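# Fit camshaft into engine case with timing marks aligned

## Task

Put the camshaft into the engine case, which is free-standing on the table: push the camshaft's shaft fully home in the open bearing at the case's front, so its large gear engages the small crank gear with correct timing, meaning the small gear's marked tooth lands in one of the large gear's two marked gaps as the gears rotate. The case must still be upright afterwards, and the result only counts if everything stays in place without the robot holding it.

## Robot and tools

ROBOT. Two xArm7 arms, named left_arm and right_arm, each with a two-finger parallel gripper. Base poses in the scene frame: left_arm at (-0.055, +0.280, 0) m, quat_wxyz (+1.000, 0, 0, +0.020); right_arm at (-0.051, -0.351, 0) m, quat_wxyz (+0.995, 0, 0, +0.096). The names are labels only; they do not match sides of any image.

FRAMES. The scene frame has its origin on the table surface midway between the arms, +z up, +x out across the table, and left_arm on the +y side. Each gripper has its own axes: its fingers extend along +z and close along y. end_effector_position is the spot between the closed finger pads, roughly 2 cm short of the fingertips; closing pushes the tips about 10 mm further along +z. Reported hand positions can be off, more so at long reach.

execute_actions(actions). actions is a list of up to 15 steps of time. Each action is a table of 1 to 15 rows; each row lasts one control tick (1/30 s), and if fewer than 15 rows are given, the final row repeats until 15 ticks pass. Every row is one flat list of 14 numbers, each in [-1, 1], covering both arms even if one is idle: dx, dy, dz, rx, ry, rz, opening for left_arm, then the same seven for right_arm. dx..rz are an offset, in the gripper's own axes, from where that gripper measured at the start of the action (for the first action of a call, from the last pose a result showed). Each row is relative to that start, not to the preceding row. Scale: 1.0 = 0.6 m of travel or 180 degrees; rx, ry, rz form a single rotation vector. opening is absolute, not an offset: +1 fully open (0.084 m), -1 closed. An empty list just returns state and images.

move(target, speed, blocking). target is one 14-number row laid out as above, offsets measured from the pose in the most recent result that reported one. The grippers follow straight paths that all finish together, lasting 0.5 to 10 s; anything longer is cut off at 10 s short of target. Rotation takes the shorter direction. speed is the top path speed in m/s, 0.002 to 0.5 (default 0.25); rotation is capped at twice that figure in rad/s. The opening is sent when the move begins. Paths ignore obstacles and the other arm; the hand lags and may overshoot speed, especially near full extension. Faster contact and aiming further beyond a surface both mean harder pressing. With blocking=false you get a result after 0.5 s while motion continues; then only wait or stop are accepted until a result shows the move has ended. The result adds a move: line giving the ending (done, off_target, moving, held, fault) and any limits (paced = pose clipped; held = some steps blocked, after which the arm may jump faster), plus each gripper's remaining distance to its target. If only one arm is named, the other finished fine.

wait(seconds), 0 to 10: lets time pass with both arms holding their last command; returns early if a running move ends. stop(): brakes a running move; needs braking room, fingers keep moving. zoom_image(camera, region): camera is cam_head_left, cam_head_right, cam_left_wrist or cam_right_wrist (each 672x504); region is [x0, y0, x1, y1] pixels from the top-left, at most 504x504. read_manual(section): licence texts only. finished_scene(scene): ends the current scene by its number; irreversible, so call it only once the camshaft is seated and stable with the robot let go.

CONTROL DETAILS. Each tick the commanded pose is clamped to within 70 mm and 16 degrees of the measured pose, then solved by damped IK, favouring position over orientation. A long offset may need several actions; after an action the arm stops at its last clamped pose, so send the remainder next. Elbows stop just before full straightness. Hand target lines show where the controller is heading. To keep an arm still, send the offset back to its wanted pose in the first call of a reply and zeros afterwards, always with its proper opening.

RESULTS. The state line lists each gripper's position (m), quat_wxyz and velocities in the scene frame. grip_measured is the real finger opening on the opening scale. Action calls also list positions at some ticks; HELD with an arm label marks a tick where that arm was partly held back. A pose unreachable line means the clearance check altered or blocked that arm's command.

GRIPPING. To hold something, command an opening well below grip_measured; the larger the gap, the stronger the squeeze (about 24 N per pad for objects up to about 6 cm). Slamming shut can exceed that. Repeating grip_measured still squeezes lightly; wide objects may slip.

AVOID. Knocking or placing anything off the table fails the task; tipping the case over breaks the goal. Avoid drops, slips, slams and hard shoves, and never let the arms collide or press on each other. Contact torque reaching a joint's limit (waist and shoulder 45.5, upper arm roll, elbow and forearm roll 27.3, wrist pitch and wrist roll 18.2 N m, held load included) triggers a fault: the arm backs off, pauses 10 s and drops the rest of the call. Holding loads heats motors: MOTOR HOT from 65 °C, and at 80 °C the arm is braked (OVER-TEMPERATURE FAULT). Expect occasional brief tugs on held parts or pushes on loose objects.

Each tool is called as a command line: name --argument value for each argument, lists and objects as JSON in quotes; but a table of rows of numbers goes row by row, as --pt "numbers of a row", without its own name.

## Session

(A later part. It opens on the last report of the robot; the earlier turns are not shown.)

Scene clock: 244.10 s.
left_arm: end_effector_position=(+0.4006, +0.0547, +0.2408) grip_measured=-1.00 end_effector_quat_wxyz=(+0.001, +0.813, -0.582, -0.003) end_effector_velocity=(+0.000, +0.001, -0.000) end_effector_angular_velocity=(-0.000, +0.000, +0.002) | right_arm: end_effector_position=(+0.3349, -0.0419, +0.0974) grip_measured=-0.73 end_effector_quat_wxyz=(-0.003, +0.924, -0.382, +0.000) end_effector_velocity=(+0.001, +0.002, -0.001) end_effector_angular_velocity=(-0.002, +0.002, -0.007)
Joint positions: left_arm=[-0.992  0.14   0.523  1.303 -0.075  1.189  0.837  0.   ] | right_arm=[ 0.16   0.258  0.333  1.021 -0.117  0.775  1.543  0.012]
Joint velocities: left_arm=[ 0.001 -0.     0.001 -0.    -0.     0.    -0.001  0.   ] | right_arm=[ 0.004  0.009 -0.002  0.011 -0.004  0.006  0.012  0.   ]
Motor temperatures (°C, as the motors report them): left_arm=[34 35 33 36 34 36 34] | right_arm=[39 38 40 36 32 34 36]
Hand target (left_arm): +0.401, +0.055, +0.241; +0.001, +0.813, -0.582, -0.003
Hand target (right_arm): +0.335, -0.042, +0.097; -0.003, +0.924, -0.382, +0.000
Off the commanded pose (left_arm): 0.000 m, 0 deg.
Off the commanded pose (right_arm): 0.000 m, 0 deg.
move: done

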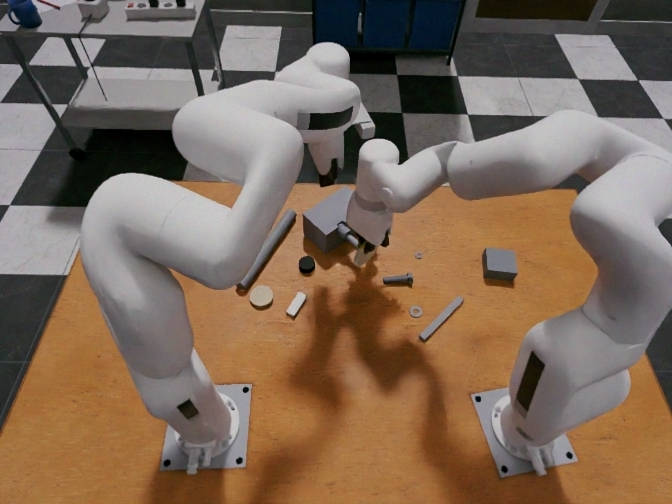

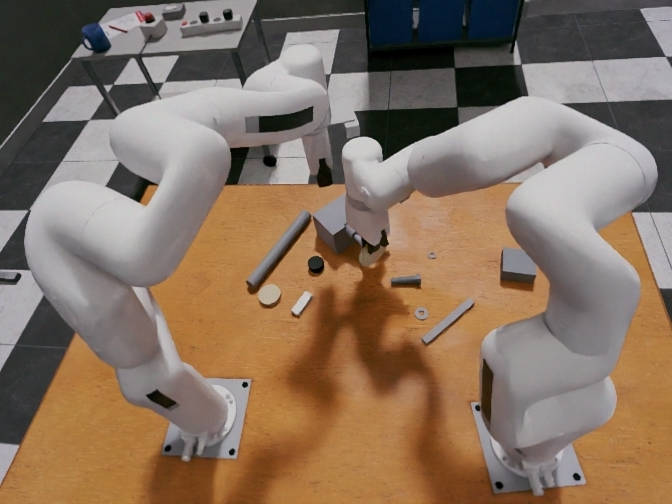

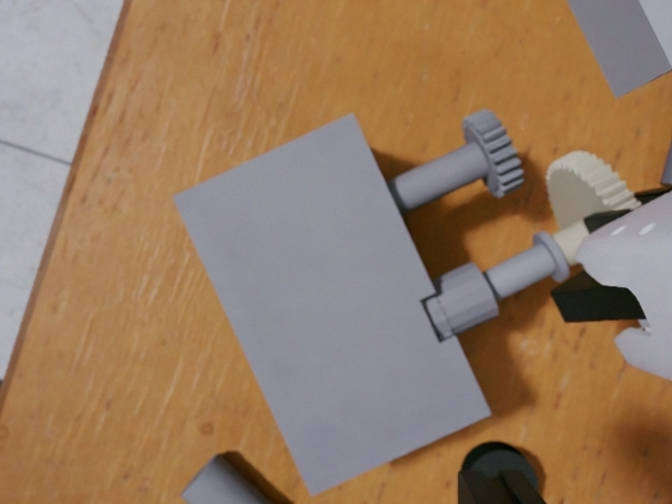

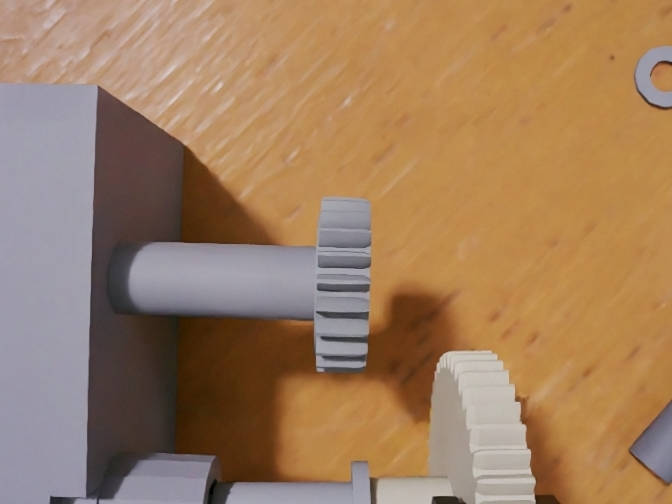

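move --target '[0,0,0,0,0,0,-1, -0.006,0.006,0,0,0,0.006,-1]' --speed 0.015

zoom_image --camera "cam_left_wrist" --region '[400,200,600,350]'

zoom_image --camera "cam_head_left" --region '[300,200,400,275]'

Scene clock: 251.73 s.
left_arm: end_effector_position=(+0.4006, +0.0547, +0.2408) grip_measured=-1.00 end_effector_quat_wxyz=(+0.001, +0.813, -0.582, -0.003) end_effector_velocity=(+0.000, +0.000, +0.001) end_effector_angular_velocity=(-0.000, -0.001, -0.001) | right_arm: end_effector_position=(+0.3308, -0.0424, +0.0975) grip_measured=-0.73 end_effector_quat_wxyz=(-0.003, +0.921, -0.391, +0.001) end_effector_velocity=(-0.003, -0.000, -0.000) end_effector_angular_velocity=(-0.000, +0.001, -0.010)
Joint positions: left_arm=[-0.992  0.14   0.523  1.303 -0.075  1.189  0.837  0.   ] | right_arm=[ 0.164  0.247  0.333  1.007 -0.113  0.771  1.564  0.012]
Joint velocities: left_arm=[ 0.    -0.001 -0.     0.001  0.001  0.     0.     0.   ] | right_arm=[ 0.002 -0.006  0.    -0.01   0.003 -0.003  0.011  0.   ]
Motor temperatures (°C, as the motors report them): left_arm=[34 35 33 36 34 36 34] | right_arm=[39 38 40 36 32 34 36]
Hand target (left_arm): +0.401, +0.055, +0.241; +0.001, +0.813, -0.582, -0.003
Hand target (right_arm): +0.330, -0.042, +0.097; -0.003, +0.921, -0.390, +0.000
Off the commanded pose (left_arm): 0.000 m, 0 deg.
Off the commanded pose (right_arm): 0.001 m, 0 deg.
move: done

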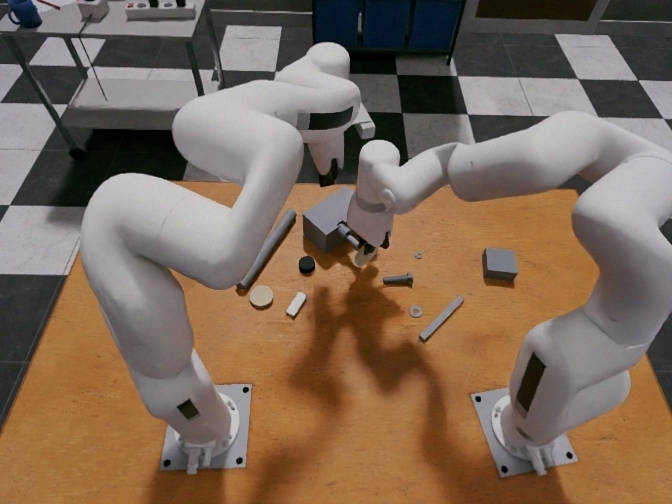

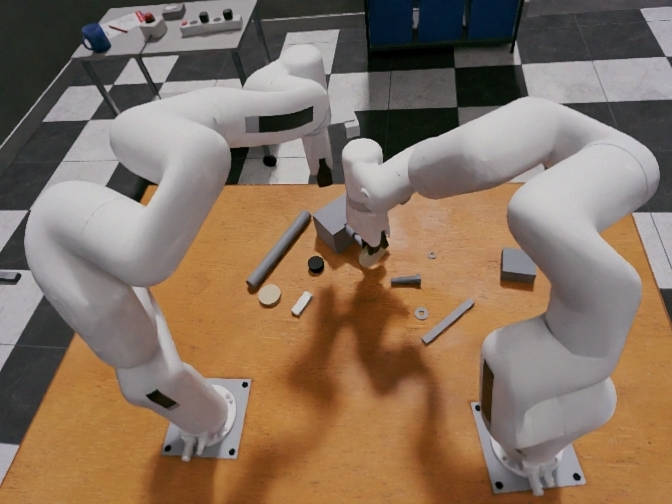

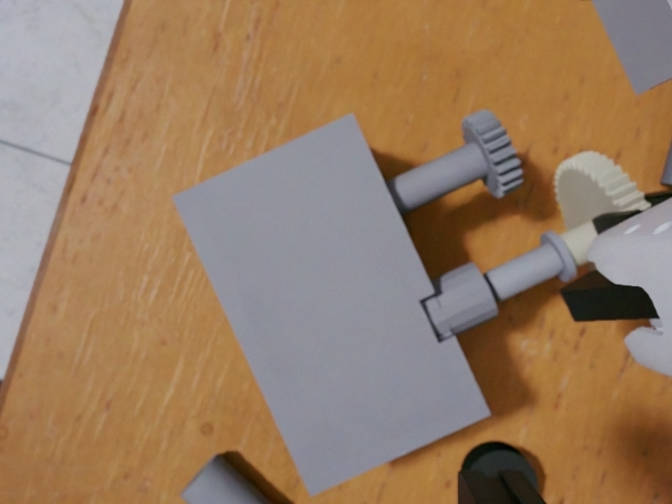

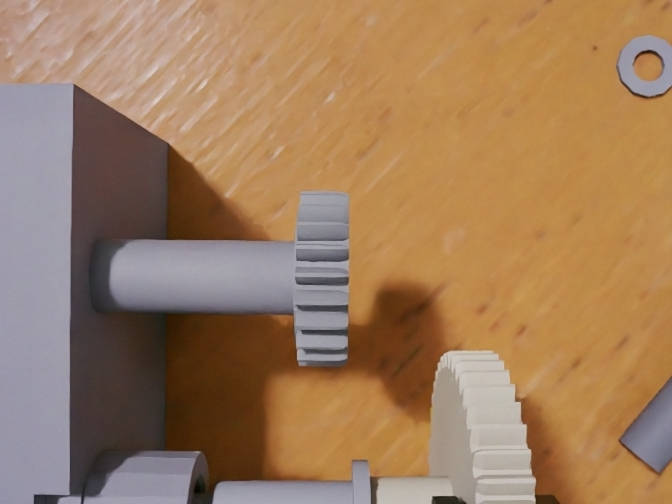

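Region (400, 200, 600, 350) of cam_left_wrist's 672x504 image, scaled by 2.520, with more detail than that image has; it fills the top 378 rows of this view, and the rest is white.

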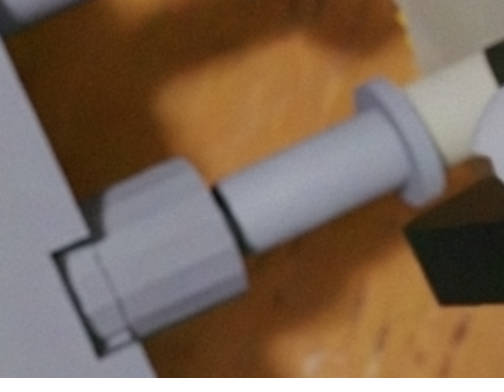

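Region (300, 200, 400, 275) of cam_head_left's 672x504 image, scaled by 5.040, with more detail than that image has; it fills the top 378 rows of this view, and the rest is white.

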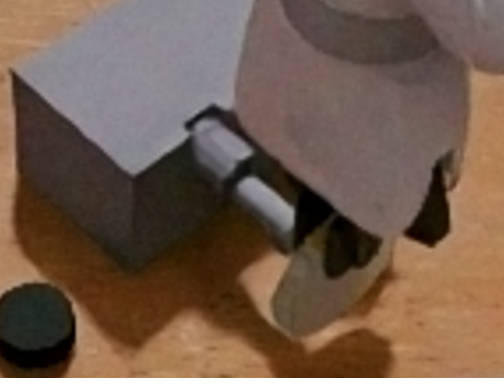

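move --target '[0,0,0,0,0,0,-1, -0.001,0,-0.004,0,0,0,-1]' --speed 0.015

move --target '[0,0,0,0,0,0,-1, 0,-0.018,0,0,0,0,-1]' --speed 0.015

Scene clock: 258.00 s.
left_arm: end_effector_position=(+0.4006, +0.0547, +0.2408) grip_measured=-1.00 end_effector_quat_wxyz=(+0.001, +0.813, -0.582, -0.003) end_effector_velocity=(-0.000, -0.000, -0.001) end_effector_angular_velocity=(+0.001, +0.001, +0.000) | right_arm: end_effector_position=(+0.3300, -0.0419, +0.0995) grip_measured=-0.74 end_effector_quat_wxyz=(-0.002, +0.921, -0.390, +0.000) end_effector_velocity=(+0.002, -0.001, +0.003) end_effector_angular_velocity=(+0.001, -0.003, -0.004)
Joint positions: left_arm=[-0.992  0.14   0.523  1.303 -0.075  1.189  0.837  0.   ] | right_arm=[ 0.164  0.243  0.335  1.008 -0.111  0.776  1.564  0.012]
Joint velocities: left_arm=[-0.     0.003  0.     0.    -0.001 -0.001 -0.     0.   ] | right_arm=[-0.002 -0.003 -0.001  0.005  0.001  0.004 -0.001  0.   ]
Motor temperatures (°C, as the motors report them): left_arm=[34 35 33 36 34 36 34] | right_arm=[39 38 40 36 32 34 36]
Hand target (left_arm): +0.401, +0.055, +0.241; +0.001, +0.813, -0.582, -0.003
Hand target (right_arm): +0.330, -0.042, +0.100; -0.003, +0.921, -0.391, +0.001
Off the commanded pose (left_arm): 0.000 m, 0 deg.
Off the commanded pose (right_arm): 0.001 m, 0 deg.
move: done

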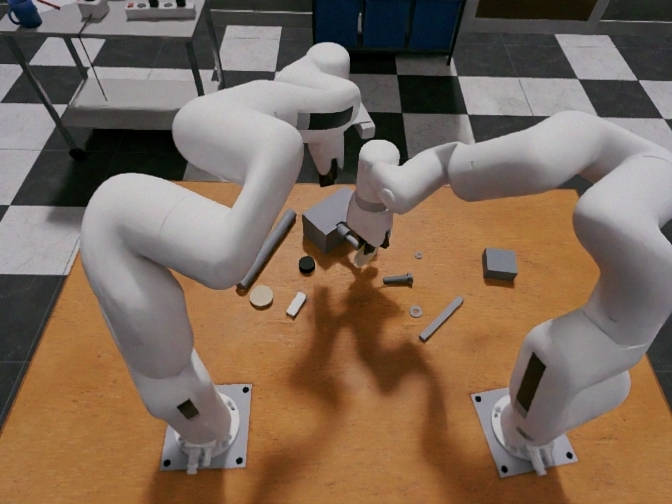

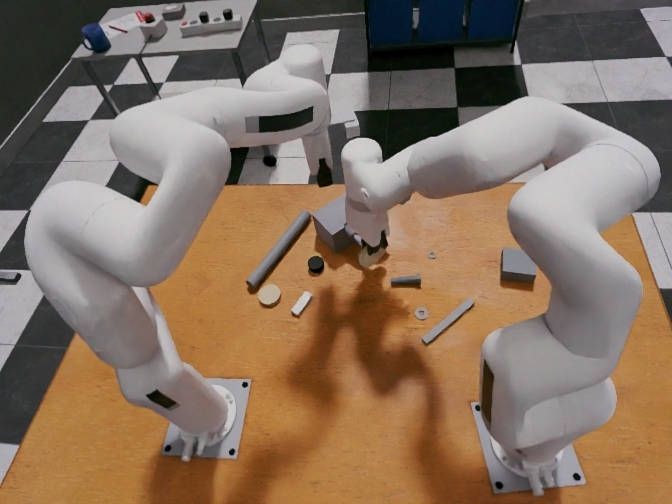

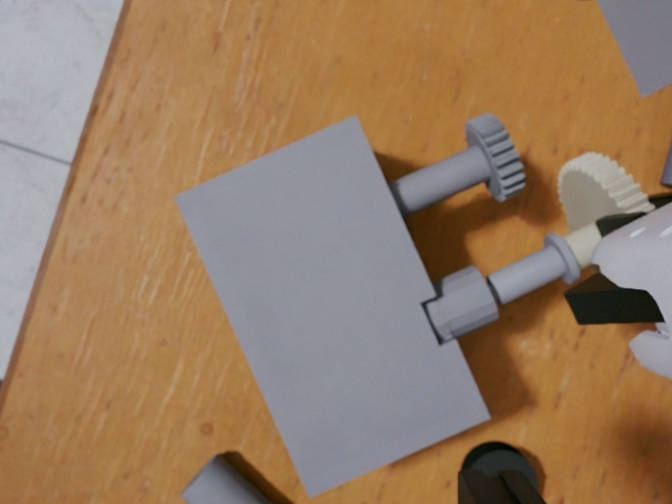

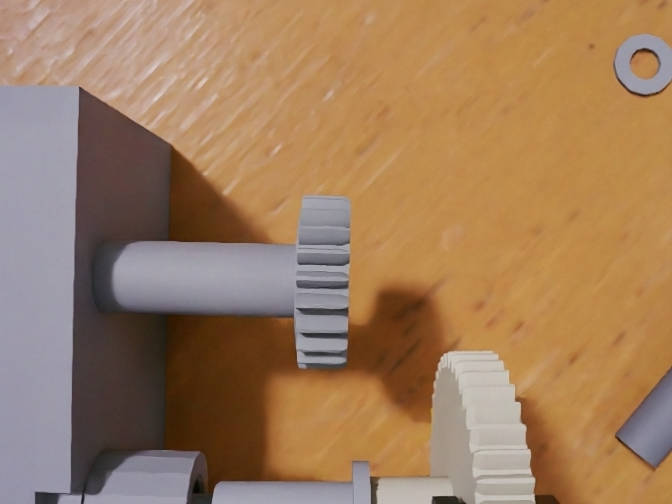

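Scene clock: 259.03 s.
left_arm: end_effector_position=(+0.4006, +0.0547, +0.2408) grip_measured=-1.00 end_effector_quat_wxyz=(+0.001, +0.813, -0.582, -0.003) end_effector_velocity=(-0.000, -0.001, +0.000) end_effector_angular_velocity=(-0.001, -0.001, -0.000) | right_arm: end_effector_position=(+0.3378, -0.0346, +0.0997) grip_measured=-0.73 end_effector_quat_wxyz=(-0.003, +0.921, -0.390, +0.001) end_effector_velocity=(+0.001, +0.002, +0.000) end_effector_angular_velocity=(+0.001, -0.001, +0.001)
Joint positions: left_arm=[-0.992  0.14   0.523  1.303 -0.075  1.189  0.837  0.   ] | right_arm=[ 0.172  0.274  0.332  1.051 -0.122  0.79   1.573  0.012]
Joint velocities: left_arm=[-0.001 -0.    -0.     0.    -0.001 -0.001 -0.001  0.   ] | right_arm=[ 0.002  0.005 -0.     0.008 -0.002  0.002  0.002  0.   ]
Motor temperatures (°C, as the motors report them): left_arm=[34 35 33 36 34 36 34] | right_arm=[39 38 40 36 32 34 36]
Hand target (left_arm): +0.401, +0.055, +0.241; +0.001, +0.813, -0.582, -0.003
Hand target (right_arm): +0.338, -0.034, +0.099; -0.002, +0.921, -0.390, +0.000
Off the commanded pose (left_arm): 0.000 m, 0 deg.
Off the commanded pose (right_arm): 0.000 m, 0 deg.
move: done

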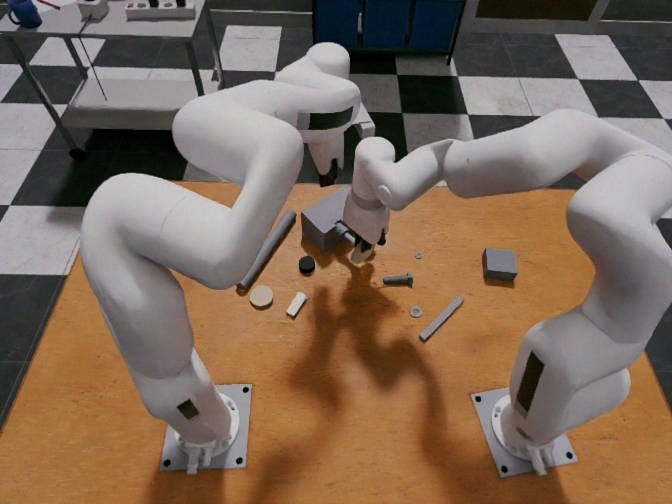

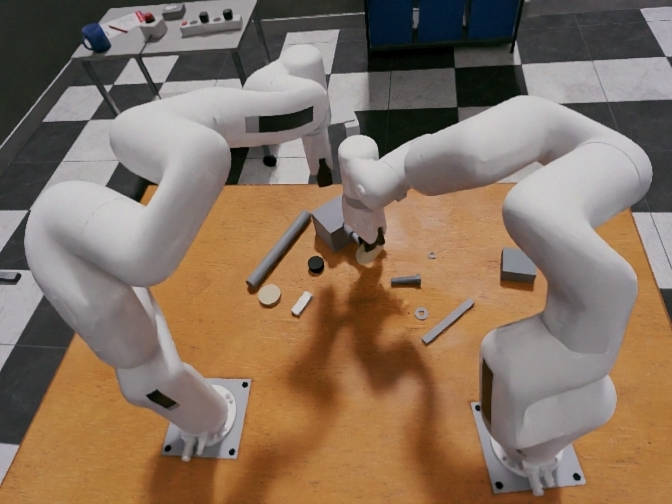

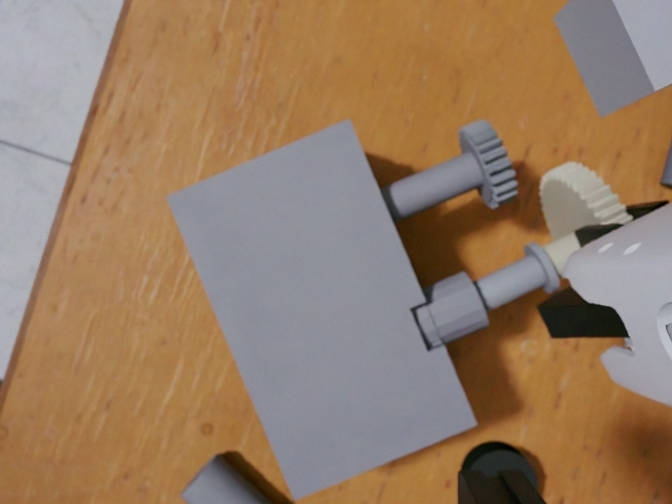

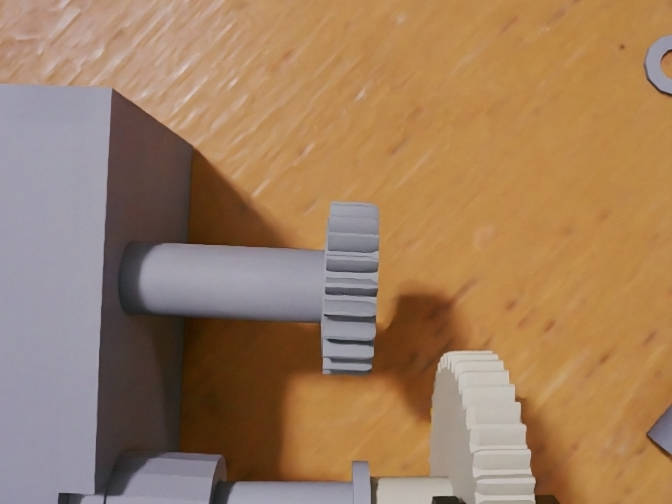

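move --target '[-0.017,-0.172,0,0,0,0,-1, -0.008,0.007,0,0,0,0.016,-1]' --speed 0.05

move --target '[0,0,0.3,0,0,0,-1, 0,0,0,0,0,0,-1]' --speed 0.1

move --target '[0,0,0,0,0,0,-1, 0,-0.02,0,0,0,0,-1]' --speed 0.015

Scene clock: 275.30 s.
left_arm: end_effector_position=(+0.4947, +0.0972, +0.2406) grip_measured=-1.00 end_effector_quat_wxyz=(+0.001, +0.813, -0.582, -0.003) end_effector_velocity=(+0.003, +0.002, -0.001) end_effector_angular_velocity=(+0.003, +0.003, +0.001) | right_arm: end_effector_position=(+0.3314, -0.0340, +0.0996) grip_measured=-0.74 end_effector_quat_wxyz=(-0.003, +0.911, -0.413, +0.001) end_effector_velocity=(-0.000, +0.001, +0.000) end_effector_angular_velocity=(+0.001, -0.001, +0.000)
Joint positions: left_arm=[-0.801  0.42   0.557  1.641 -0.226  1.292  1.062  0.   ] | right_arm=[ 0.181  0.26   0.33   1.032 -0.116  0.784  1.628  0.012]
Joint velocities: left_arm=[ 0.008  0.013 -0.001  0.016 -0.004  0.008  0.004  0.   ] | right_arm=[ 0.001 -0.     0.    -0.     0.    -0.001  0.001 -0.   ]
Motor temperatures (°C, as the motors report them): left_arm=[34 35 33 36 34 36 34] | right_arm=[39 38 40 36 32 34 36]
Hand target (left_arm): +0.495, +0.097, +0.241; +0.001, +0.814, -0.582, -0.003
Hand target (right_arm): +0.331, -0.034, +0.100; -0.003, +0.911, -0.413, +0.001
Off the commanded pose (left_arm): 0.001 m, 0 deg.
Off the commanded pose (right_arm): 0.000 m, 0 deg.
move: done

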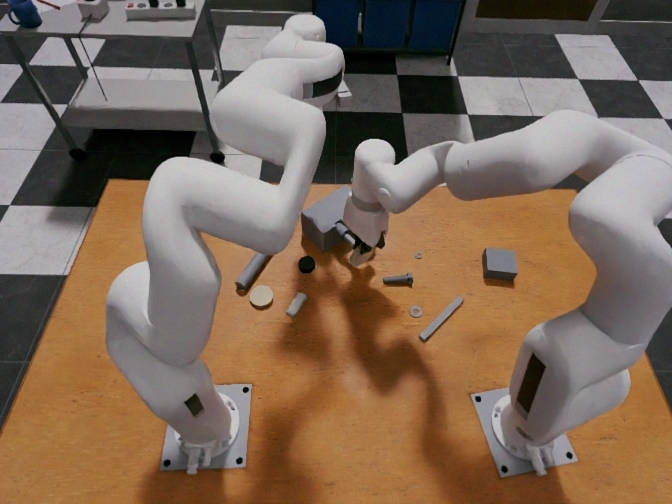

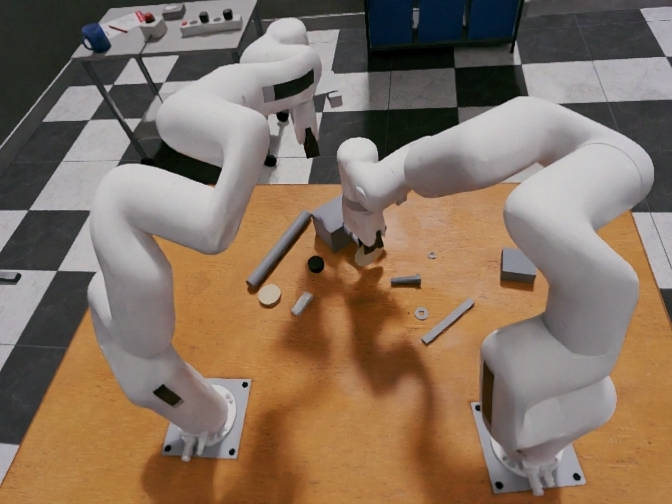

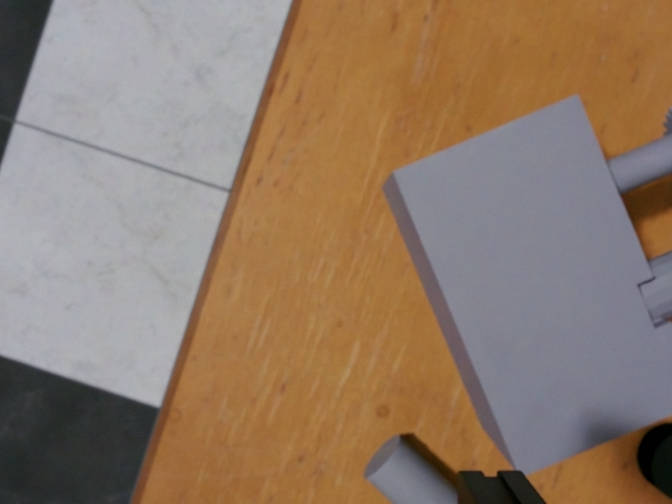

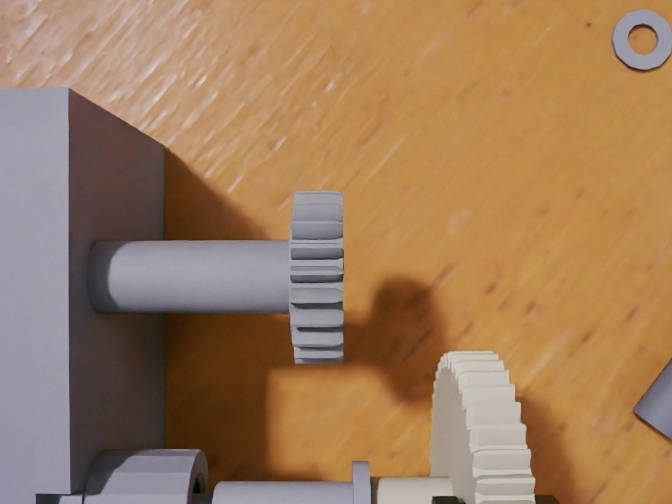

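Scene clock: 277.63 s.
left_arm: end_effector_position=(+0.4940, +0.0973, +0.0614) grip_measured=-1.00 end_effector_quat_wxyz=(+0.001, +0.813, -0.582, -0.003) end_effector_velocity=(-0.001, -0.000, -0.004) end_effector_angular_velocity=(+0.002, +0.002, -0.003) | right_arm: end_effector_position=(+0.3314, -0.0340, +0.0996) grip_measured=-0.74 end_effector_quat_wxyz=(-0.003, +0.911, -0.413, +0.001) end_effector_velocity=(-0.000, +0.000, +0.000) end_effector_angular_velocity=(-0.000, +0.000, +0.000)
Joint positions: left_arm=[-0.776  0.616  0.484  1.396 -0.358  0.874  1.149  0.   ] | right_arm=[ 0.181  0.26   0.33   1.032 -0.116  0.784  1.628  0.012]
Joint velocities: left_arm=[ 0.001  0.007 -0.003 -0.    -0.002 -0.005  0.003  0.   ] | right_arm=[ 0.    -0.    -0.     0.     0.     0.001 -0.     0.   ]
Motor temperatures (°C, as the motors report them): left_arm=[34 35 33 36 34 36 34] | right_arm=[39 38 40 36 32 34 36]
Hand target (left_arm): +0.494, +0.097, +0.061; +0.001, +0.813, -0.582, -0.003
Hand target (right_arm): +0.331, -0.034, +0.100; -0.003, +0.911, -0.413, +0.001
Off the commanded pose (left_arm): 0.001 m, 0 deg.
Off the commanded pose (right_arm): 0.000 m, 0 deg.
move: done

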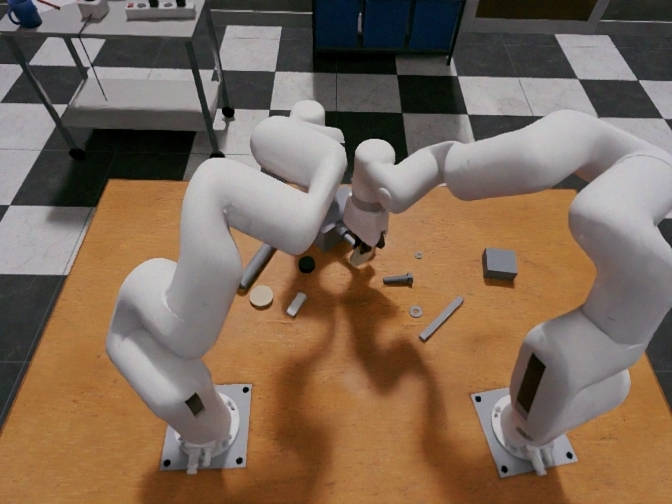

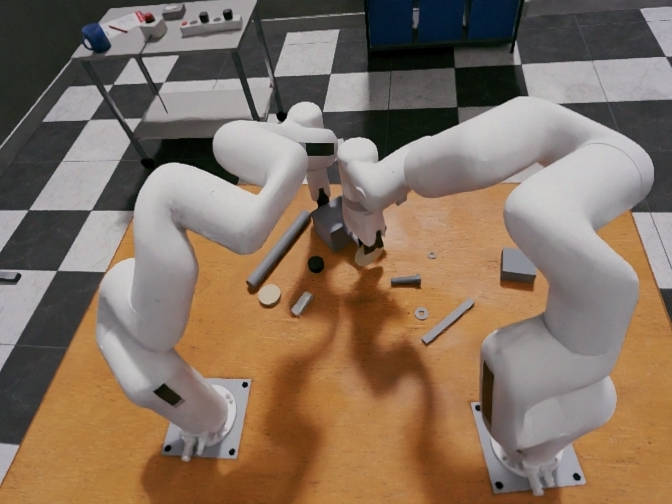

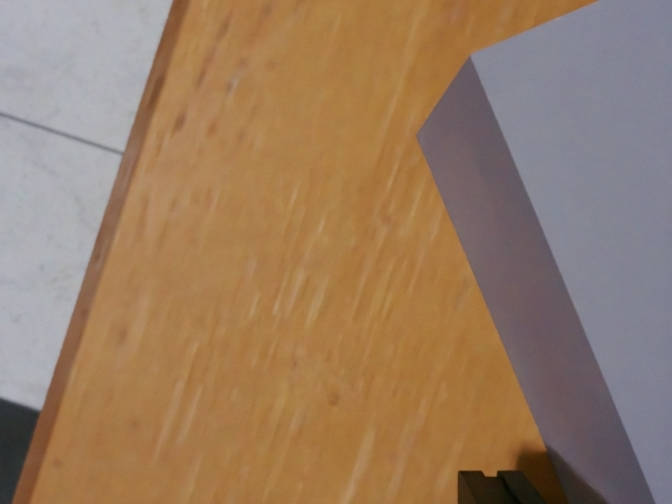

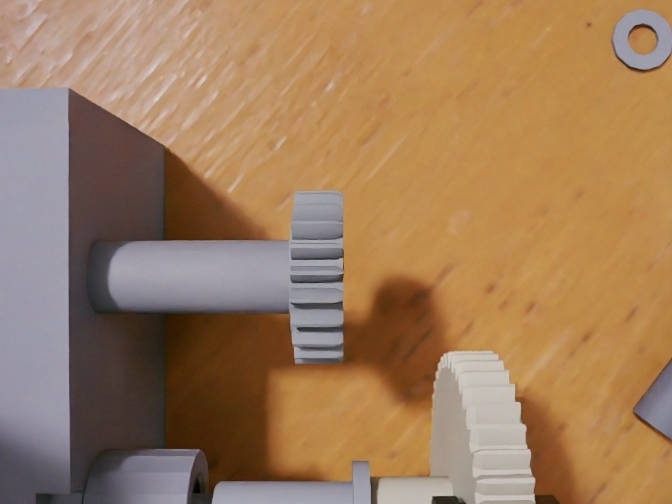

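Scene clock: 278.90 s.
left_arm: end_effector_position=(+0.4940, +0.0973, +0.0614) grip_measured=-1.00 end_effector_quat_wxyz=(+0.001, +0.813, -0.582, -0.003) end_effector_velocity=(+0.000, -0.000, +0.000) end_effector_angular_velocity=(-0.001, -0.001, +0.000) | right_arm: end_effector_position=(+0.3414, -0.0257, +0.1006) grip_measured=-0.74 end_effector_quat_wxyz=(-0.004, +0.910, -0.414, +0.001) end_effector_velocity=(-0.001, -0.001, -0.001) end_effector_angular_velocity=(-0.004, +0.004, -0.000)
Joint positions: left_arm=[-0.776  0.616  0.484  1.396 -0.358  0.874  1.149  0.   ] | right_arm=[ 0.189  0.295  0.326  1.083 -0.129  0.798  1.637  0.012]
Joint velocities: left_arm=[ 0.001 -0.001 -0.001  0.     0.    -0.    -0.     0.   ] | right_arm=[ 0.     0.001  0.    -0.    -0.001  0.004  0.001  0.   ]
Motor temperatures (°C, as the motors report them): left_arm=[34 35 33 36 34 36 34] | right_arm=[39 38 40 36 32 34 36]
Hand target (left_arm): +0.494, +0.097, +0.061; +0.001, +0.813, -0.582, -0.003
Hand target (right_arm): +0.341, -0.026, +0.100; -0.003, +0.911, -0.413, +0.001
Off the commanded pose (left_arm): 0.000 m, 0 deg.
Off the commanded pose (right_arm): 0.001 m, 0 deg.
move: done

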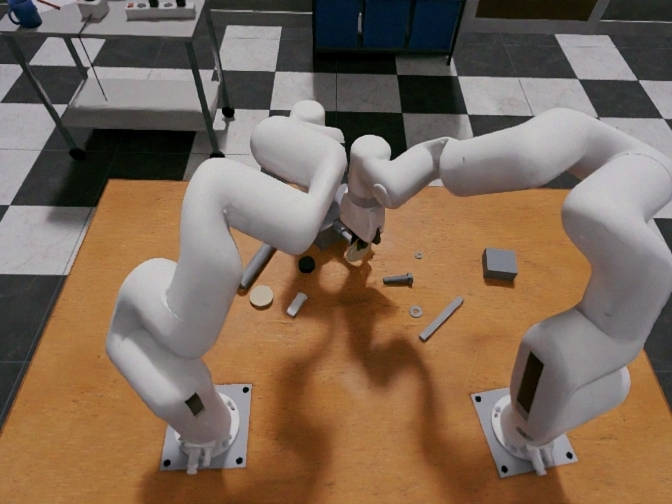

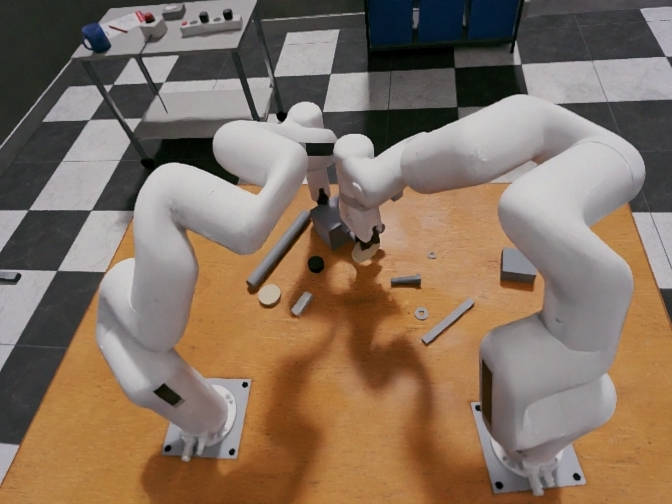

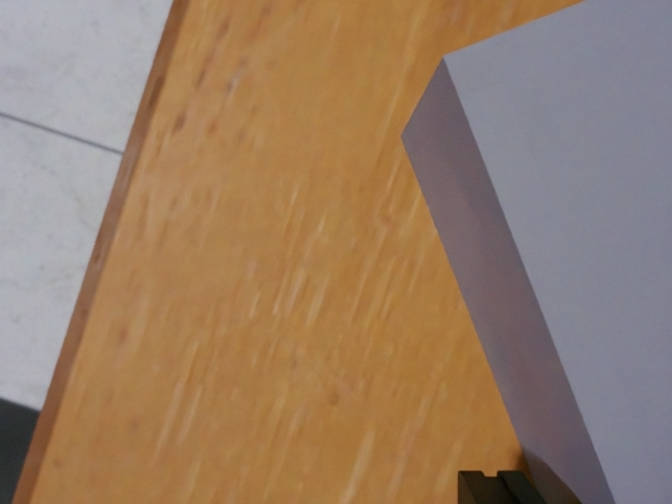

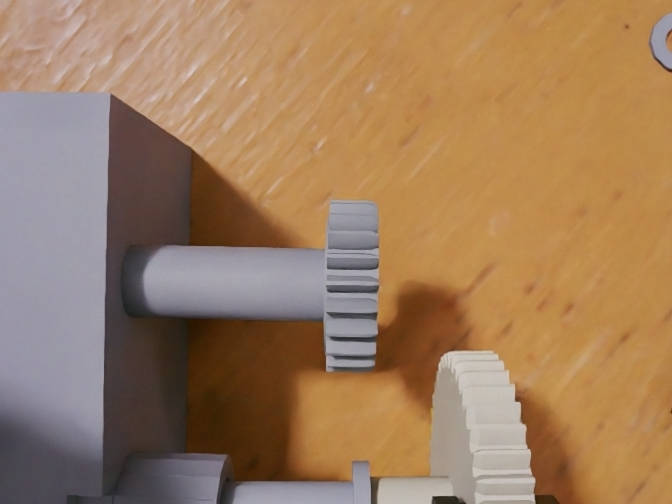

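move --target '[0,0.008,0,0,0,0,-1, -0.003,0.006,-0.005,-0.011,0,0.006,-1]' --speed 0.015

move --target '[0,0,0,0,0,0,-1, 0,-0.014,0,0,0,0,-1]' --speed 0.015

Scene clock: 289.13 s.
left_arm: end_effector_position=(+0.4898, +0.0958, +0.0616) grip_measured=-1.00 end_effector_quat_wxyz=(+0.001, +0.813, -0.582, -0.003) end_effector_velocity=(-0.001, -0.001, +0.000) end_effector_angular_velocity=(+0.000, -0.000, -0.002) | right_arm: end_effector_position=(+0.3376, -0.0268, +0.1034) grip_measured=-0.74 end_effector_quat_wxyz=(+0.011, +0.907, -0.422, -0.006) end_effector_velocity=(-0.001, -0.000, +0.001) end_effector_angular_velocity=(-0.006, +0.006, -0.005)
Joint positions: left_arm=[-0.785  0.605  0.486  1.378 -0.356  0.866  1.144  0.   ] | right_arm=[ 0.195  0.3    0.325  1.108 -0.125  0.851  1.656  0.012]
Joint velocities: left_arm=[-0.003 -0.003 -0.    -0.005  0.002 -0.002 -0.001  0.   ] | right_arm=[ 0.002  0.001 -0.     0.007  0.001  0.015  0.005 -0.   ]
Motor temperatures (°C, as the motors report them): left_arm=[34 35 33 36 34 36 34] | right_arm=[39 38 40 36 32 34 36]
Hand target (left_arm): +0.489, +0.096, +0.061; +0.001, +0.813, -0.582, -0.003
Hand target (right_arm): +0.338, -0.027, +0.104; +0.012, +0.906, -0.422, -0.006
Off the commanded pose (left_arm): 0.000 m, 0 deg.
Off the commanded pose (right_arm): 0.000 m, 0 deg.
move: done

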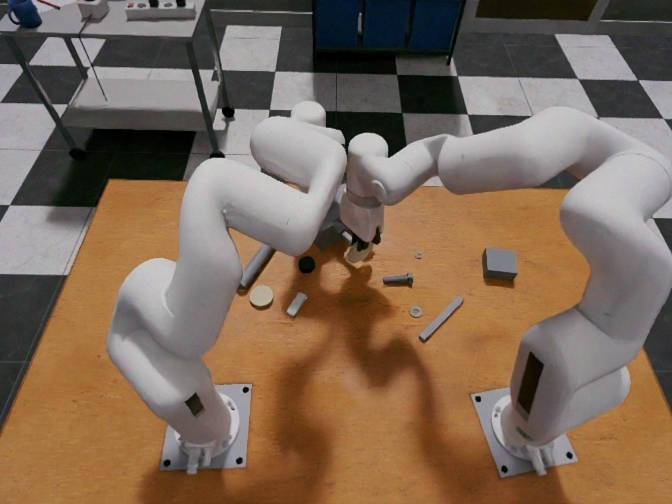

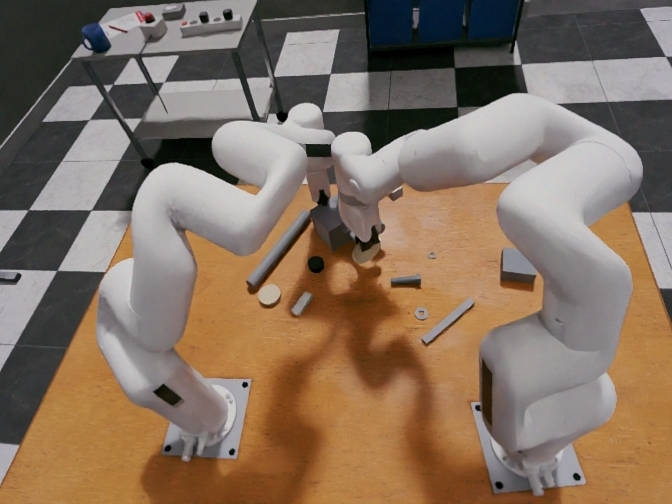

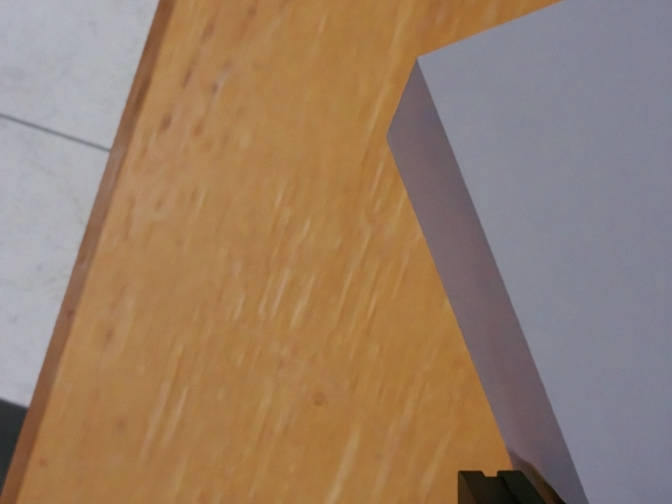

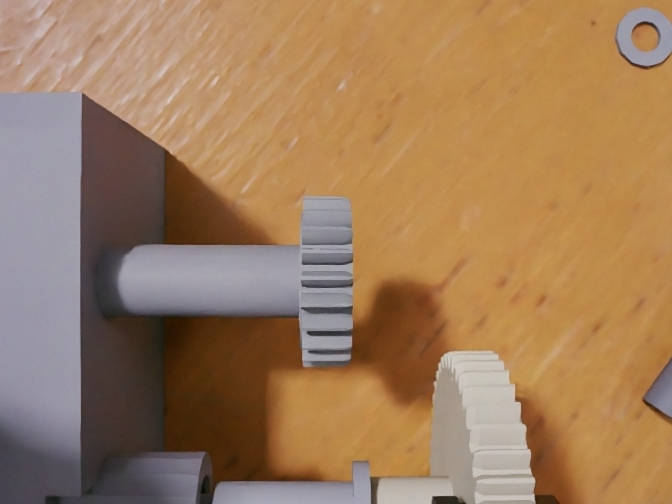

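Scene clock: 289.90 s.
left_arm: end_effector_position=(+0.4898, +0.0958, +0.0616) grip_measured=-1.00 end_effector_quat_wxyz=(+0.001, +0.813, -0.582, -0.003) end_effector_velocity=(+0.000, -0.001, +0.001) end_effector_angular_velocity=(-0.002, -0.002, +0.001) | right_arm: end_effector_position=(+0.3406, -0.0243, +0.1033) grip_measured=-0.74 end_effector_quat_wxyz=(+0.011, +0.907, -0.422, -0.006) end_effector_velocity=(+0.000, +0.000, -0.000) end_effector_angular_velocity=(+0.000, -0.000, -0.000)
Joint positions: left_arm=[-0.785  0.605  0.486  1.378 -0.356  0.866  1.144  0.   ] | right_arm=[ 0.198  0.312  0.324  1.124 -0.128  0.856  1.658  0.012]
Joint velocities: left_arm=[-0.001 -0.002  0.001  0.    -0.001 -0.    -0.     0.   ] | right_arm=[ 0.     0.001 -0.     0.001  0.    -0.     0.     0.   ]
Motor temperatures (°C, as the motors report them): left_arm=[34 35 33 36 34 36 34] | right_arm=[39 38 40 36 32 34 36]
Hand target (left_arm): +0.490, +0.096, +0.062; +0.001, +0.813, -0.582, -0.003
Hand target (right_arm): +0.341, -0.024, +0.103; +0.011, +0.907, -0.422, -0.006
Off the commanded pose (left_arm): 0.000 m, 0 deg.
Off the commanded pose (right_arm): 0.005 m, 0 deg.
move: held (right_arm); limits=held; held on 10 of 23 steps (right_arm), including the last (right_arm)
pose unreachable (right arm): on one or more control steps of this call, first in action 0 (counted from 0), this arm could not follow its commanded pose, so it was not sent that pose on those steps. On the call's last step it was still not sent that pose. It may still have moved: this result reports where it is.
cause: the commanded pose would bring a part of the arm too close to another arm (a part of this arm just beyond joint 6 (wrist pitch) and a part of the other arm just beyond its joint 5 (forearm roll)).

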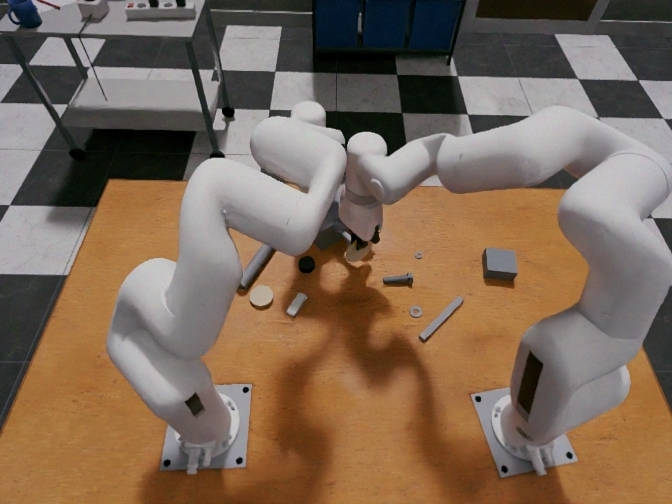

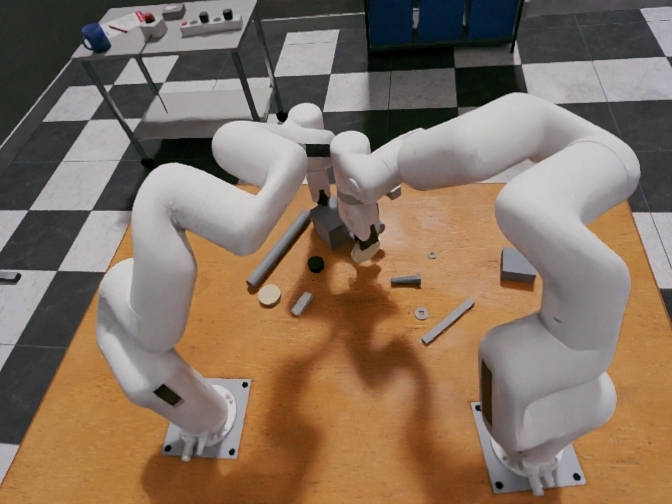

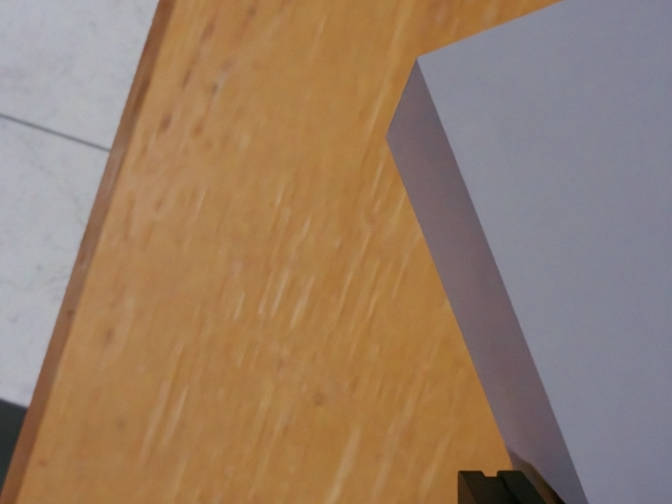

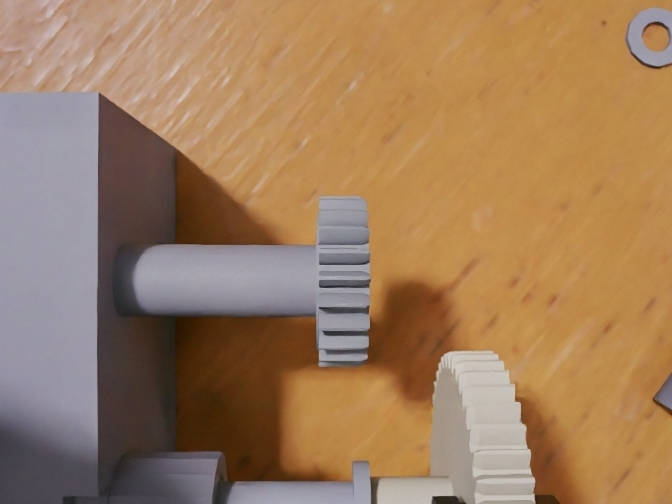

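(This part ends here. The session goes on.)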